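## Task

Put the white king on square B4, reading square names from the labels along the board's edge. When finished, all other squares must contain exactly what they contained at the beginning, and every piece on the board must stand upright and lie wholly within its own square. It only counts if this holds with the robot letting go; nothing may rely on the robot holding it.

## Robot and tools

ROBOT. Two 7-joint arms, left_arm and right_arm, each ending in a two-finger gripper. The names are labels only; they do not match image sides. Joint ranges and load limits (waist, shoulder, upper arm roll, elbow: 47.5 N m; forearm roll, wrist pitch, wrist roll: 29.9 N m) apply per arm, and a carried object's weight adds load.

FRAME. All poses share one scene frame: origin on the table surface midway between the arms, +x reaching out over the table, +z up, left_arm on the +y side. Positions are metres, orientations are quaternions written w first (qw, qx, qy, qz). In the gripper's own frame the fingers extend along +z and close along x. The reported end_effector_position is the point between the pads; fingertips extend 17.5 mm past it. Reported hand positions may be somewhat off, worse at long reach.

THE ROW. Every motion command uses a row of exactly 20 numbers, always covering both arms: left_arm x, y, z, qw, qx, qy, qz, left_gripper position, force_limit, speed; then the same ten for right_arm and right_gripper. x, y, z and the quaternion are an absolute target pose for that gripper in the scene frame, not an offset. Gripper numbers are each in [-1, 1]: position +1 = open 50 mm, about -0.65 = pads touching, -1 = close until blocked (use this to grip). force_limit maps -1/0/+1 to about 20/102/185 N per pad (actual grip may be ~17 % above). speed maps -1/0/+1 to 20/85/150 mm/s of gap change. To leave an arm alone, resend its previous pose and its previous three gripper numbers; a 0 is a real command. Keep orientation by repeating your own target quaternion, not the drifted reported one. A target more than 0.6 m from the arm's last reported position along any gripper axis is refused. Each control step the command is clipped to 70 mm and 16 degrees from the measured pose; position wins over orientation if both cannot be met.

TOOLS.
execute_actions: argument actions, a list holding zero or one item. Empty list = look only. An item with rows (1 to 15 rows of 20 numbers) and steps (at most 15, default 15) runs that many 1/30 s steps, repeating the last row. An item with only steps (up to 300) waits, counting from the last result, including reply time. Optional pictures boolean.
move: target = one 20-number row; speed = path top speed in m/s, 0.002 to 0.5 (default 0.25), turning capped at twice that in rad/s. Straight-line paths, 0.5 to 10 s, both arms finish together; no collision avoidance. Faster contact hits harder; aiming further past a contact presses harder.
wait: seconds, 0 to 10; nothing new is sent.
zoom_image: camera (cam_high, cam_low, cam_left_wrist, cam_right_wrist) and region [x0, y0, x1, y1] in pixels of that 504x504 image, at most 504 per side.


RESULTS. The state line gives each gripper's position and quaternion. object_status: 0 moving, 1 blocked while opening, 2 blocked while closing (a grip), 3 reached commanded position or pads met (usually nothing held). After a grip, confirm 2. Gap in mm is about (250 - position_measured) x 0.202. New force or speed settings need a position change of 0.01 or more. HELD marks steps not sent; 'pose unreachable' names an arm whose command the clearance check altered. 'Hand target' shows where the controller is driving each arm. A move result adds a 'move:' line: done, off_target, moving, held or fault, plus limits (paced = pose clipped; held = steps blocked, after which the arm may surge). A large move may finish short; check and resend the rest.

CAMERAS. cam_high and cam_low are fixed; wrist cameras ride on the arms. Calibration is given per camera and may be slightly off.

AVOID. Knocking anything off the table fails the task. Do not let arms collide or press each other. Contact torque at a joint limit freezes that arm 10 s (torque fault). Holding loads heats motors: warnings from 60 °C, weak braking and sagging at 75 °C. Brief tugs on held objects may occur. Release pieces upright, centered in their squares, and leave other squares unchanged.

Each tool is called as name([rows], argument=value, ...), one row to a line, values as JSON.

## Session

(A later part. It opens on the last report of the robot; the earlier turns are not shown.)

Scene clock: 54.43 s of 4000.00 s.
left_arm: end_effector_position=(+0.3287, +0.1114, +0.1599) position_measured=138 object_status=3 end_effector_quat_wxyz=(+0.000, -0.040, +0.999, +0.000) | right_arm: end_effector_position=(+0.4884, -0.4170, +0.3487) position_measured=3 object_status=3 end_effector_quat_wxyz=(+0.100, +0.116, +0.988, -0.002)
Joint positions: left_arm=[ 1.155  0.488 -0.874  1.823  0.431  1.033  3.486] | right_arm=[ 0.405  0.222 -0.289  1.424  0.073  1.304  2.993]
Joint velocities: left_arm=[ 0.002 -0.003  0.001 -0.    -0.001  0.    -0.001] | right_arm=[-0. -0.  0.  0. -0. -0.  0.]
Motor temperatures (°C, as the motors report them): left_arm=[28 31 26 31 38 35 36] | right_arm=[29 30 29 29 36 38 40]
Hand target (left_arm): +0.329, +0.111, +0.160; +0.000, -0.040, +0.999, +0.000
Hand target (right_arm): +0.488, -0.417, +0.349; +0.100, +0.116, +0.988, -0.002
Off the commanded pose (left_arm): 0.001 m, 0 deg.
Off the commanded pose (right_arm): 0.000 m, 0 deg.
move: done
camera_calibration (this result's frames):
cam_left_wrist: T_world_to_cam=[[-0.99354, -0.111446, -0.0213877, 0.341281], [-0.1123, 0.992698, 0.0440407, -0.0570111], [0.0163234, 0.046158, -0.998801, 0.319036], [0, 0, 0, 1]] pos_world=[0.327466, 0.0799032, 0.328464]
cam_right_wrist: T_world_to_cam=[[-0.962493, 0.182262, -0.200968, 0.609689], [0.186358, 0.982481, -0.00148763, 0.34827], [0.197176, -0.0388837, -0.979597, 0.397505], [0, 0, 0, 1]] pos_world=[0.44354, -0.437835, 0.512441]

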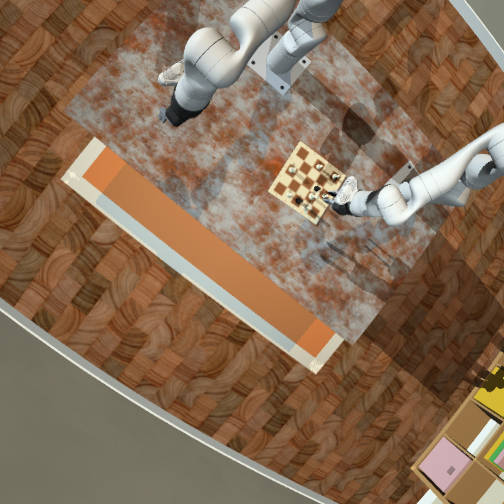

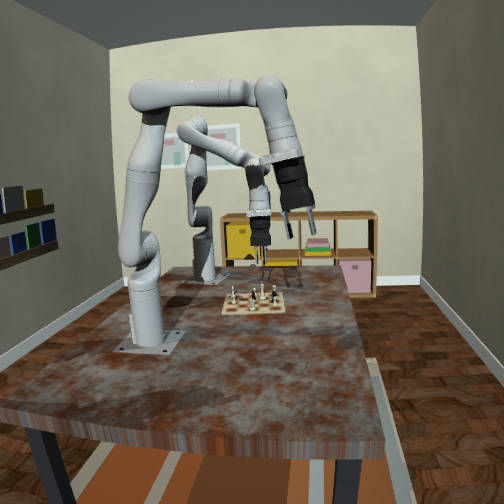

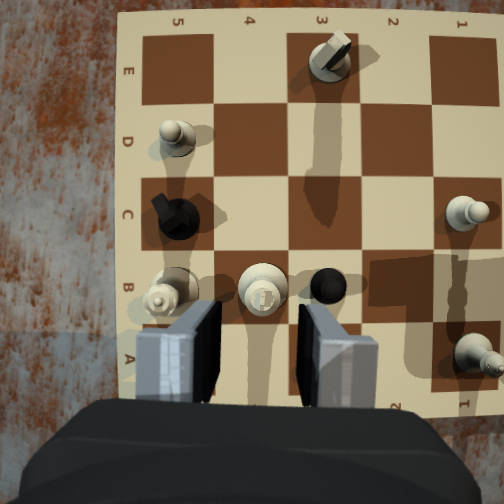

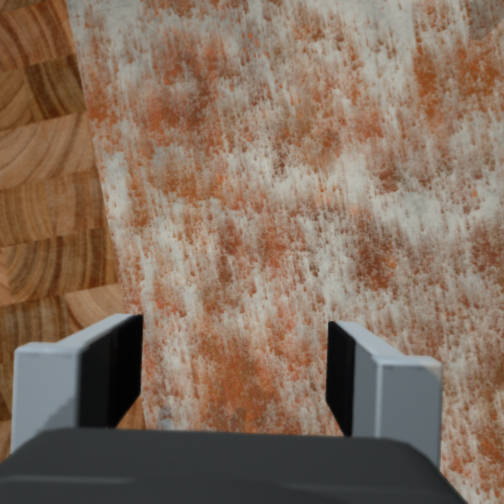

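I shifted the king the wrong way and it's on the edge of the square, so I'll regrip it and move it 6 mm in +x.

move(target=[0.3285,0.1108,0.052,0,-0.04,1,0,0.1,-0.7,-0.8,0.4884,-0.417,0.3487,0.1,0.116,0.988,-0.002,1,0,0], speed=0.1)

move(target=[0.3285,0.1108,0.052,0,-0.04,1,0,-1,-0.7,-0.8,0.4884,-0.417,0.3487,0.1,0.116,0.988,-0.002,1,0,0])

execute_actions([
  {"rows":[[0.3285,0.1108,0.054,0,-0.04,1,0,-1,-0.7,-0.8,0.4884,-0.417,0.3487,0.1,0.116,0.988,-0.002,1,0,0]]},
], pictures=false)

move(target=[0.3345,0.1113,0.0525,0,-0.04,1,0,-1,-0.7,-0.8,0.4884,-0.417,0.3487,0.1,0.116,0.988,-0.002,1,0,0], speed=0.015)

move(target=[0.3345,0.1113,0.0525,0,-0.04,1,0,0.1,-0.7,-0.8,0.4884,-0.417,0.3487,0.1,0.116,0.988,-0.002,1,0,0])

move(target=[0.3345,0.1113,0.14,0,-0.04,1,0,0.1,-0.7,-0.8,0.4884,-0.417,0.3487,0.1,0.116,0.988,-0.002,1,0,0], speed=0.15)

Scene clock: 68.07 s of 4000.00 s.
left_arm: end_effector_position=(+0.3283, +0.1100, +0.0522) position_measured=138 object_status=3 end_effector_quat_wxyz=(-0.000, -0.039, +0.999, -0.001) | right_arm: end_effector_position=(+0.4884, -0.4170, +0.3487) position_measured=3 object_status=3 end_effector_quat_wxyz=(+0.100, +0.116, +0.988, -0.002)
Joint positions: left_arm=[ 1.041  0.667 -0.73   1.956  0.641  0.764  3.308] | right_arm=[ 0.405  0.222 -0.289  1.424  0.073  1.304  2.993]
Joint velocities: left_arm=[-0.007  0.006  0.001  0.     0.001 -0.001 -0.002] | right_arm=[ 0.     0.    -0.    -0.    -0.001  0.     0.001]
Motor temperatures (°C, as the motors report them): left_arm=[28 31 26 31 38 35 36] | right_arm=[29 30 29 29 36 38 40]
Hand target (left_arm): +0.328, +0.110, +0.052; -0.000, -0.040, +0.999, -0.000
Hand target (right_arm): +0.488, -0.417, +0.349; +0.100, +0.116, +0.988, -0.002
Off the commanded pose (left_arm): 0.001 m, 0 deg.
Off the commanded pose (right_arm): 0.000 m, 0 deg.
After step 90, 9.23 s passed at rest.
move: done
camera_calibration (this result's frames):
cam_left_wrist: T_world_to_cam=[[-0.993757, -0.10968, -0.020436, 0.33829], [-0.110462, 0.992987, 0.042136, -0.0514711], [0.0156712, 0.0441304, -0.998903, 0.211899], [0, 0, 0, 1]] pos_world=[0.327172, 0.0788626, 0.220749]
cam_right_wrist: T_world_to_cam=[[-0.962493, 0.182262, -0.200968, 0.609689], [0.186358, 0.982481, -0.00148759, 0.34827], [0.197176, -0.0388837, -0.979597, 0.397505], [0, 0, 0, 1]] pos_world=[0.443541, -0.437835, 0.51244]

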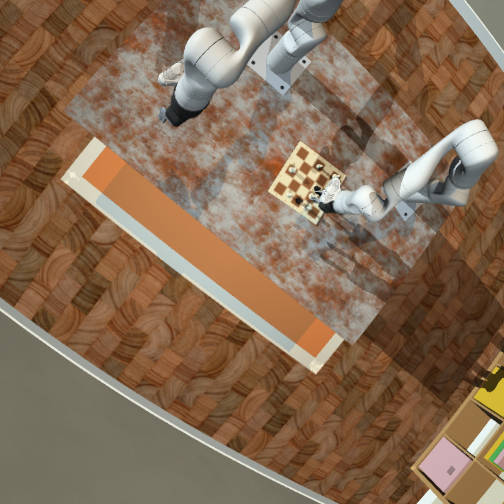

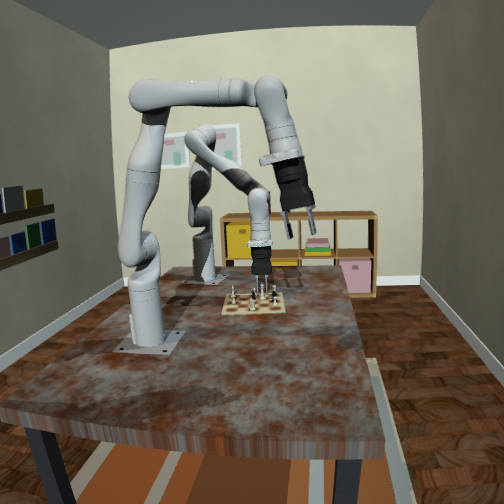

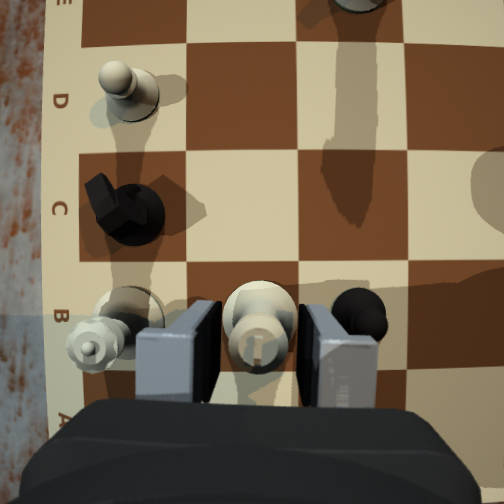

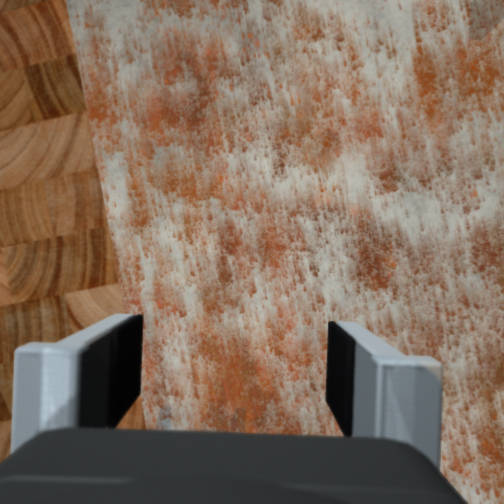

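Scene clock: 68.77 s of 4000.00 s.
left_arm: end_effector_position=(+0.3285, +0.1106, +0.0521) position_measured=184 object_status=2 end_effector_quat_wxyz=(+0.000, -0.040, +0.999, -0.000) | right_arm: end_effector_position=(+0.4884, -0.4170, +0.3487) position_measured=3 object_status=3 end_effector_quat_wxyz=(+0.100, +0.116, +0.988, -0.002)
Joint positions: left_arm=[ 1.041  0.667 -0.731  1.957  0.641  0.763  3.308] | right_arm=[ 0.405  0.222 -0.289  1.424  0.073  1.304  2.993]
Joint velocities: left_arm=[ 0.001 -0.001 -0.001 -0.     0.     0.     0.001] | right_arm=[ 0.001 -0.001 -0.001 -0.     0.    -0.     0.001]
Motor temperatures (°C, as the motors report them): left_arm=[28 31 26 31 38 35 36] | right_arm=[29 30 29 29 36 38 40]
Hand target (left_arm): +0.328, +0.111, +0.052; -0.000, -0.040, +0.999, +0.000
Hand target (right_arm): +0.488, -0.417, +0.349; +0.100, +0.116, +0.988, -0.002
Off the commanded pose (left_arm): 0.000 m, 0 deg.
Off the commanded pose (right_arm): 0.000 m, 0 deg.
move: done
camera_calibration (this result's frames):
cam_left_wrist: T_world_to_cam=[[-0.993644, -0.110601, -0.0209687, 0.338685], [-0.111416, 0.992851, 0.0428132, -0.0517578], [0.0160836, 0.0448773, -0.998863, 0.211607], [0, 0, 0, 1]] pos_world=[0.327362, 0.0793504, 0.220684]
cam_right_wrist: T_world_to_cam=[[-0.962493, 0.182262, -0.200968, 0.609689], [0.186357, 0.982481, -0.00148768, 0.34827], [0.197176, -0.0388837, -0.979597, 0.397505], [0, 0, 0, 1]] pos_world=[0.443541, -0.437835, 0.51244]

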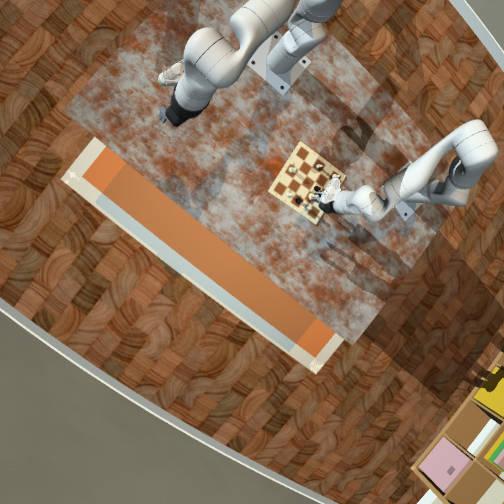

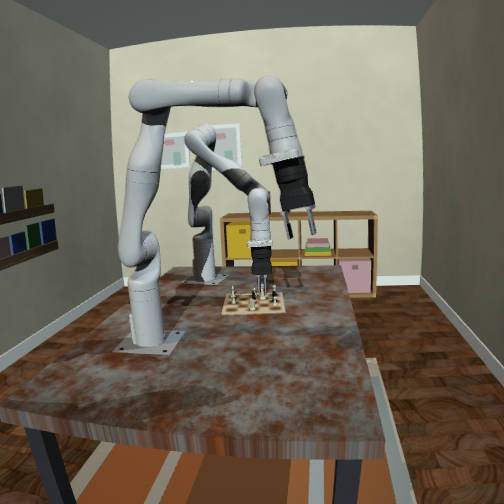

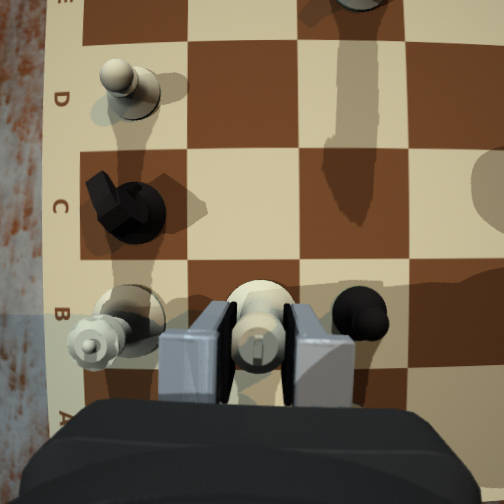

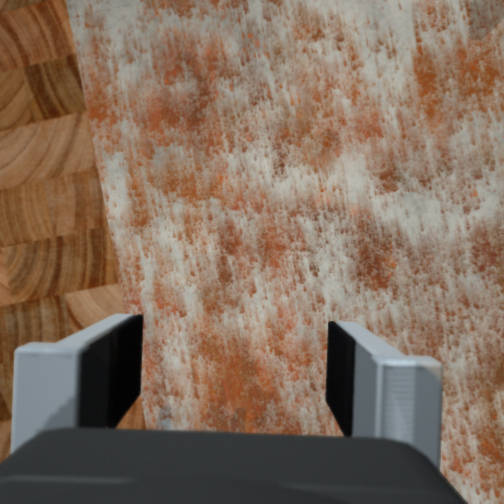

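Scene clock: 69.27 s of 4000.00 s.
left_arm: end_effector_position=(+0.3285, +0.1108, +0.0540) position_measured=184 object_status=2 end_effector_quat_wxyz=(+0.000, -0.040, +0.999, +0.000) | right_arm: end_effector_position=(+0.4884, -0.4170, +0.3487) position_measured=3 object_status=3 end_effector_quat_wxyz=(+0.100, +0.116, +0.988, -0.002)
Joint positions: left_arm=[ 1.044  0.663 -0.735  1.955  0.636  0.768  3.311] | right_arm=[ 0.405  0.222 -0.289  1.424  0.073  1.304  2.993]
Joint velocities: left_arm=[ 0.001  0.001  0.002  0.    -0.    -0.    -0.   ] | right_arm=[ 0.001  0.    -0.    -0.     0.     0.     0.   ]
Motor temperatures (°C, as the motors report them): left_arm=[28 31 26 31 38 35 36] | right_arm=[29 30 29 29 36 38 40]
Hand target (left_arm): +0.329, +0.111, +0.054; +0.000, -0.040, +0.999, +0.000
Hand target (right_arm): +0.488, -0.417, +0.349; +0.100, +0.116, +0.988, -0.002
Off the commanded pose (left_arm): 0.000 m, 0 deg.
Off the commanded pose (right_arm): 0.000 m, 0 deg.
Steps of this call (steps 1 to 15: all 15 steps of this action). Readings (end_effector_position | what the end effector reports):
1: left_arm (+0.3284, +0.1105, +0.0525) | right_arm (+0.4884, -0.4170, +0.3487) | left_arm position_measured=184 object_status=2 | right_arm position_measured=3 object_status=3
2: left_arm (+0.3283, +0.1105, +0.0533) | right_arm (+0.4884, -0.4170, +0.3487) | left_arm position_measured=184 object_status=2 | right_arm position_measured=3 object_status=3
4: left_arm (+0.3285, +0.1108, +0.0538) | right_arm (+0.4884, -0.4170, +0.3487) | left_arm position_measured=184 object_status=2 | right_arm position_measured=3 object_status=3
8: left_arm (+0.3285, +0.1109, +0.0540) | right_arm (+0.4884, -0.4170, +0.3487) | left_arm position_measured=184 object_status=2 | right_arm position_measured=3 object_status=3
15: the state above

Scene clock: 70.20 s of 4000.00 s.
left_arm: end_effector_position=(+0.3345, +0.1112, +0.0526) position_measured=184 object_status=2 end_effector_quat_wxyz=(+0.000, -0.040, +0.999, -0.000) | right_arm: end_effector_position=(+0.4884, -0.4170, +0.3487) position_measured=3 object_status=3 end_effector_quat_wxyz=(+0.100, +0.116, +0.988, -0.002)
Joint positions: left_arm=[ 1.029  0.672 -0.731  1.943  0.638  0.772  3.302] | right_arm=[ 0.405  0.222 -0.289  1.424  0.073  1.304  2.993]
Joint velocities: left_arm=[-0.001  0.002 -0.002 -0.001  0.     0.001 -0.002] | right_arm=[ 0.001  0.    -0.001  0.    -0.002 -0.     0.001]
Motor temperatures (°C, as the motors report them): left_arm=[28 31 26 31 38 35 36] | right_arm=[29 30 29 29 36 38 40]
Hand target (left_arm): +0.335, +0.111, +0.053; +0.000, -0.040, +0.999, +0.000
Hand target (right_arm): +0.488, -0.417, +0.349; +0.100, +0.116, +0.988, -0.002
Off the commanded pose (left_arm): 0.000 m, 0 deg.
Off the commanded pose (right_arm): 0.000 m, 0 deg.
move: done
camera_calibration (this result's frames):
cam_left_wrist: T_world_to_cam=[[-0.993654, -0.110513, -0.0209335, 0.344633], [-0.11133, 0.99285, 0.0430735, -0.0517335], [0.0160237, 0.0451307, -0.998853, 0.211919], [0, 0, 0, 1]] pos_world=[0.333291, 0.0798858, 0.221118]
cam_right_wrist: T_world_to_cam=[[-0.962493, 0.182262, -0.200968, 0.609689], [0.186358, 0.982481, -0.00148758, 0.34827], [0.197176, -0.0388837, -0.979597, 0.397505], [0, 0, 0, 1]] pos_world=[0.443541, -0.437835, 0.512441]

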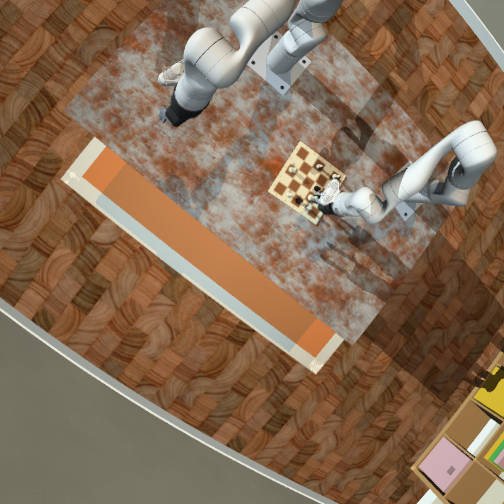

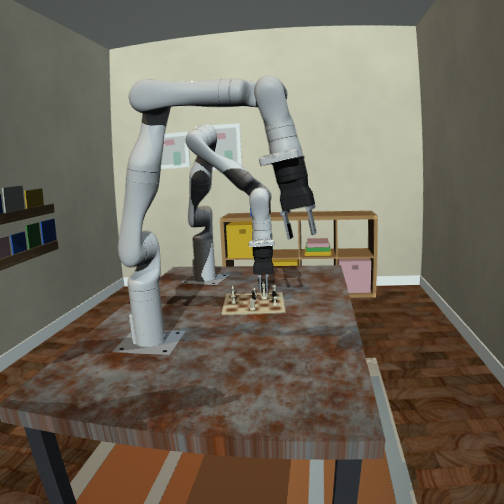

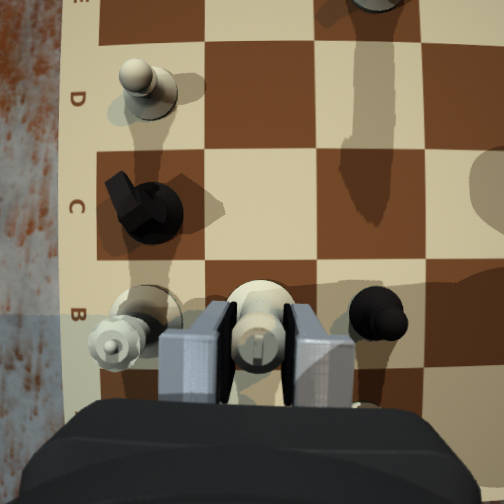

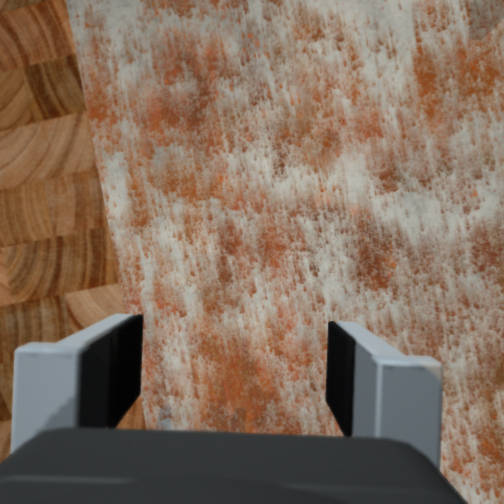

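Scene clock: 70.90 s of 4000.00 s.
left_arm: end_effector_position=(+0.3345, +0.1113, +0.0525) position_measured=138 object_status=3 end_effector_quat_wxyz=(+0.000, -0.040, +0.999, -0.000) | right_arm: end_effector_position=(+0.4884, -0.4170, +0.3487) position_measured=3 object_status=3 end_effector_quat_wxyz=(+0.100, +0.116, +0.988, -0.002)
Joint positions: left_arm=[ 1.028  0.672 -0.731  1.943  0.639  0.772  3.302] | right_arm=[ 0.405  0.222 -0.289  1.424  0.073  1.304  2.993]
Joint velocities: left_arm=[-0.001  0.001  0.001 -0.    -0.    -0.001 -0.001] | right_arm=[ 0.001 -0.002 -0.     0.    -0.     0.     0.   ]
Motor temperatures (°C, as the motors report them): left_arm=[28 31 26 31 38 35 36] | right_arm=[29 30 29 29 36 38 40]
Hand target (left_arm): +0.334, +0.111, +0.052; -0.000, -0.040, +0.999, -0.000
Hand target (right_arm): +0.488, -0.417, +0.349; +0.100, +0.116, +0.988, -0.002
Off the commanded pose (left_arm): 0.000 m, 0 deg.
Off the commanded pose (right_arm): 0.000 m, 0 deg.
move: done
camera_calibration (this result's frames):
cam_left_wrist: T_world_to_cam=[[-0.993636, -0.110692, -0.020873, 0.344699], [-0.111509, 0.992825, 0.043178, -0.0517436], [0.0159437, 0.0452308, -0.998849, 0.211875], [0, 0, 0, 1]] pos_world=[0.333357, 0.0799445, 0.22106]
cam_right_wrist: T_world_to_cam=[[-0.962493, 0.182262, -0.200968, 0.609689], [0.186358, 0.982481, -0.00148757, 0.34827], [0.197176, -0.0388837, -0.979597, 0.397505], [0, 0, 0, 1]] pos_world=[0.44354, -0.437835, 0.512441]

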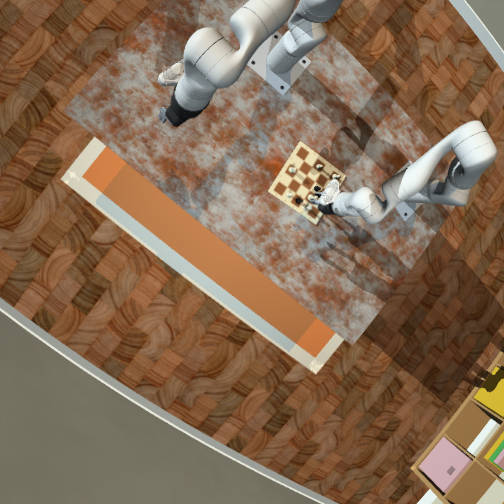

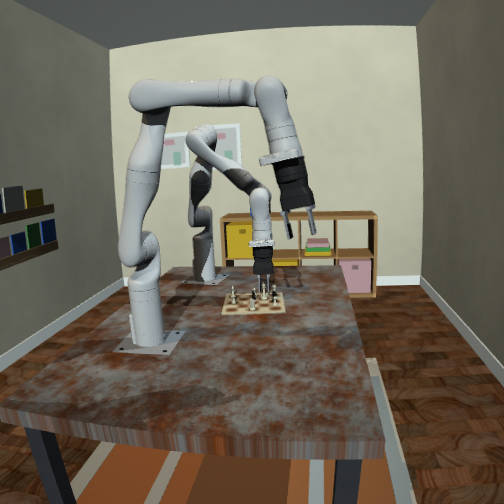

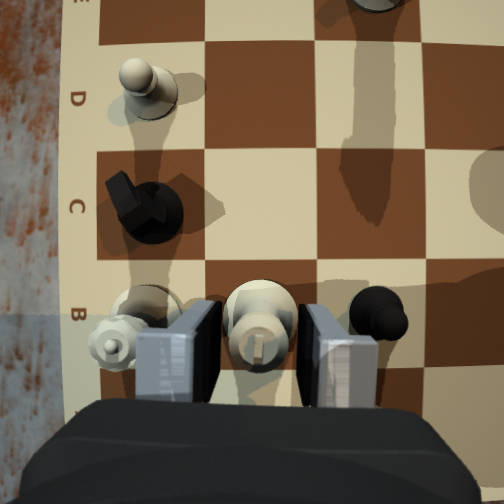

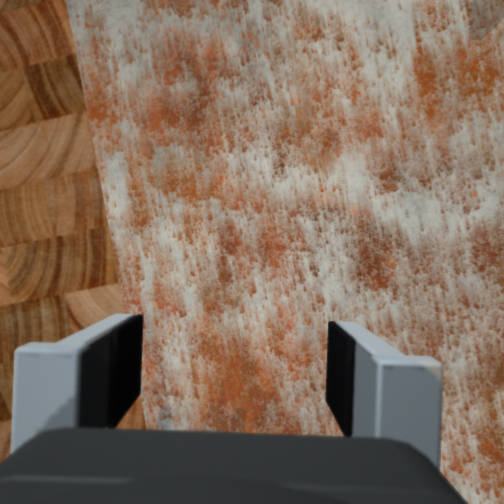

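Scene clock: 71.90 s of 4000.00 s.
left_arm: end_effector_position=(+0.3346, +0.1118, +0.1399) position_measured=138 object_status=3 end_effector_quat_wxyz=(+0.000, -0.040, +0.999, +0.000) | right_arm: end_effector_position=(+0.4884, -0.4170, +0.3487) position_measured=3 object_status=3 end_effector_quat_wxyz=(+0.100, +0.116, +0.988, -0.002)
Joint positions: left_arm=[ 1.12   0.526 -0.849  1.841  0.467  0.988  3.447] | right_arm=[ 0.405  0.222 -0.289  1.424  0.073  1.304  2.993]
Joint velocities: left_arm=[ 0.003 -0.003 -0.     0.001 -0.001  0.     0.001] | right_arm=[ 0.001 -0.     0.     0.    -0.     0.     0.001]
Motor temperatures (°C, as the motors report them): left_arm=[28 31 26 31 38 35 36] | right_arm=[29 30 29 29 36 38 40]
Hand target (left_arm): +0.335, +0.112, +0.140; +0.000, -0.040, +0.999, +0.000
Hand target (right_arm): +0.488, -0.417, +0.349; +0.100, +0.116, +0.988, -0.002
Off the commanded pose (left_arm): 0.001 m, 0 deg.
Off the commanded pose (right_arm): 0.000 m, 0 deg.
move: done
camera_calibration (this result's frames):
cam_left_wrist: T_world_to_cam=[[-0.993554, -0.111348, -0.021255, 0.346814], [-0.112194, 0.992713, 0.0439647, -0.0559055], [0.0162048, 0.046066, -0.998807, 0.298977], [0, 0, 0, 1]] pos_world=[0.333462, 0.0803426, 0.30845]
cam_right_wrist: T_world_to_cam=[[-0.962493, 0.182262, -0.200968, 0.609689], [0.186358, 0.982481, -0.0014877, 0.34827], [0.197176, -0.0388838, -0.979597, 0.397505], [0, 0, 0, 1]] pos_world=[0.44354, -0.437835, 0.512441]

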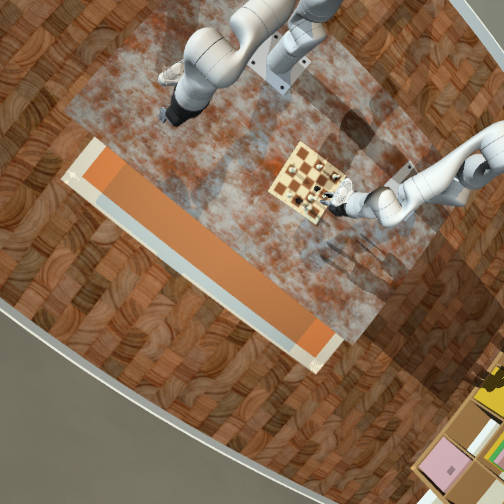

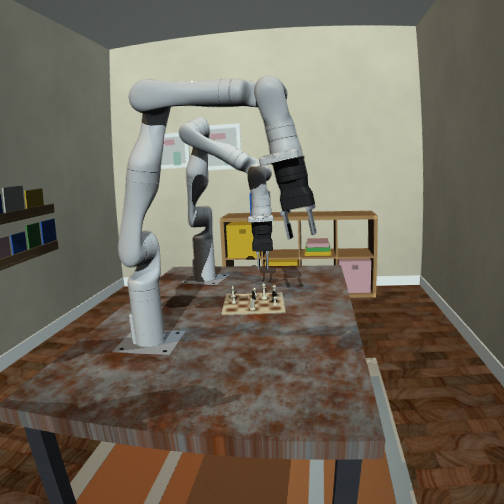

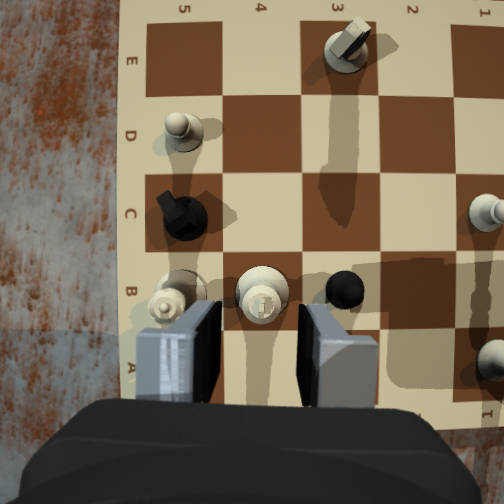

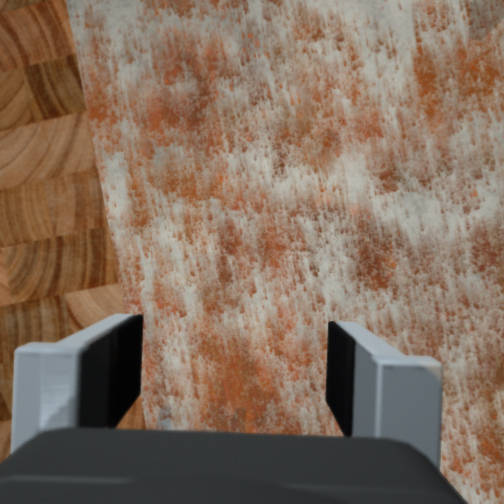

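finished_scene(scene=1)

The scene is finished: the task was done.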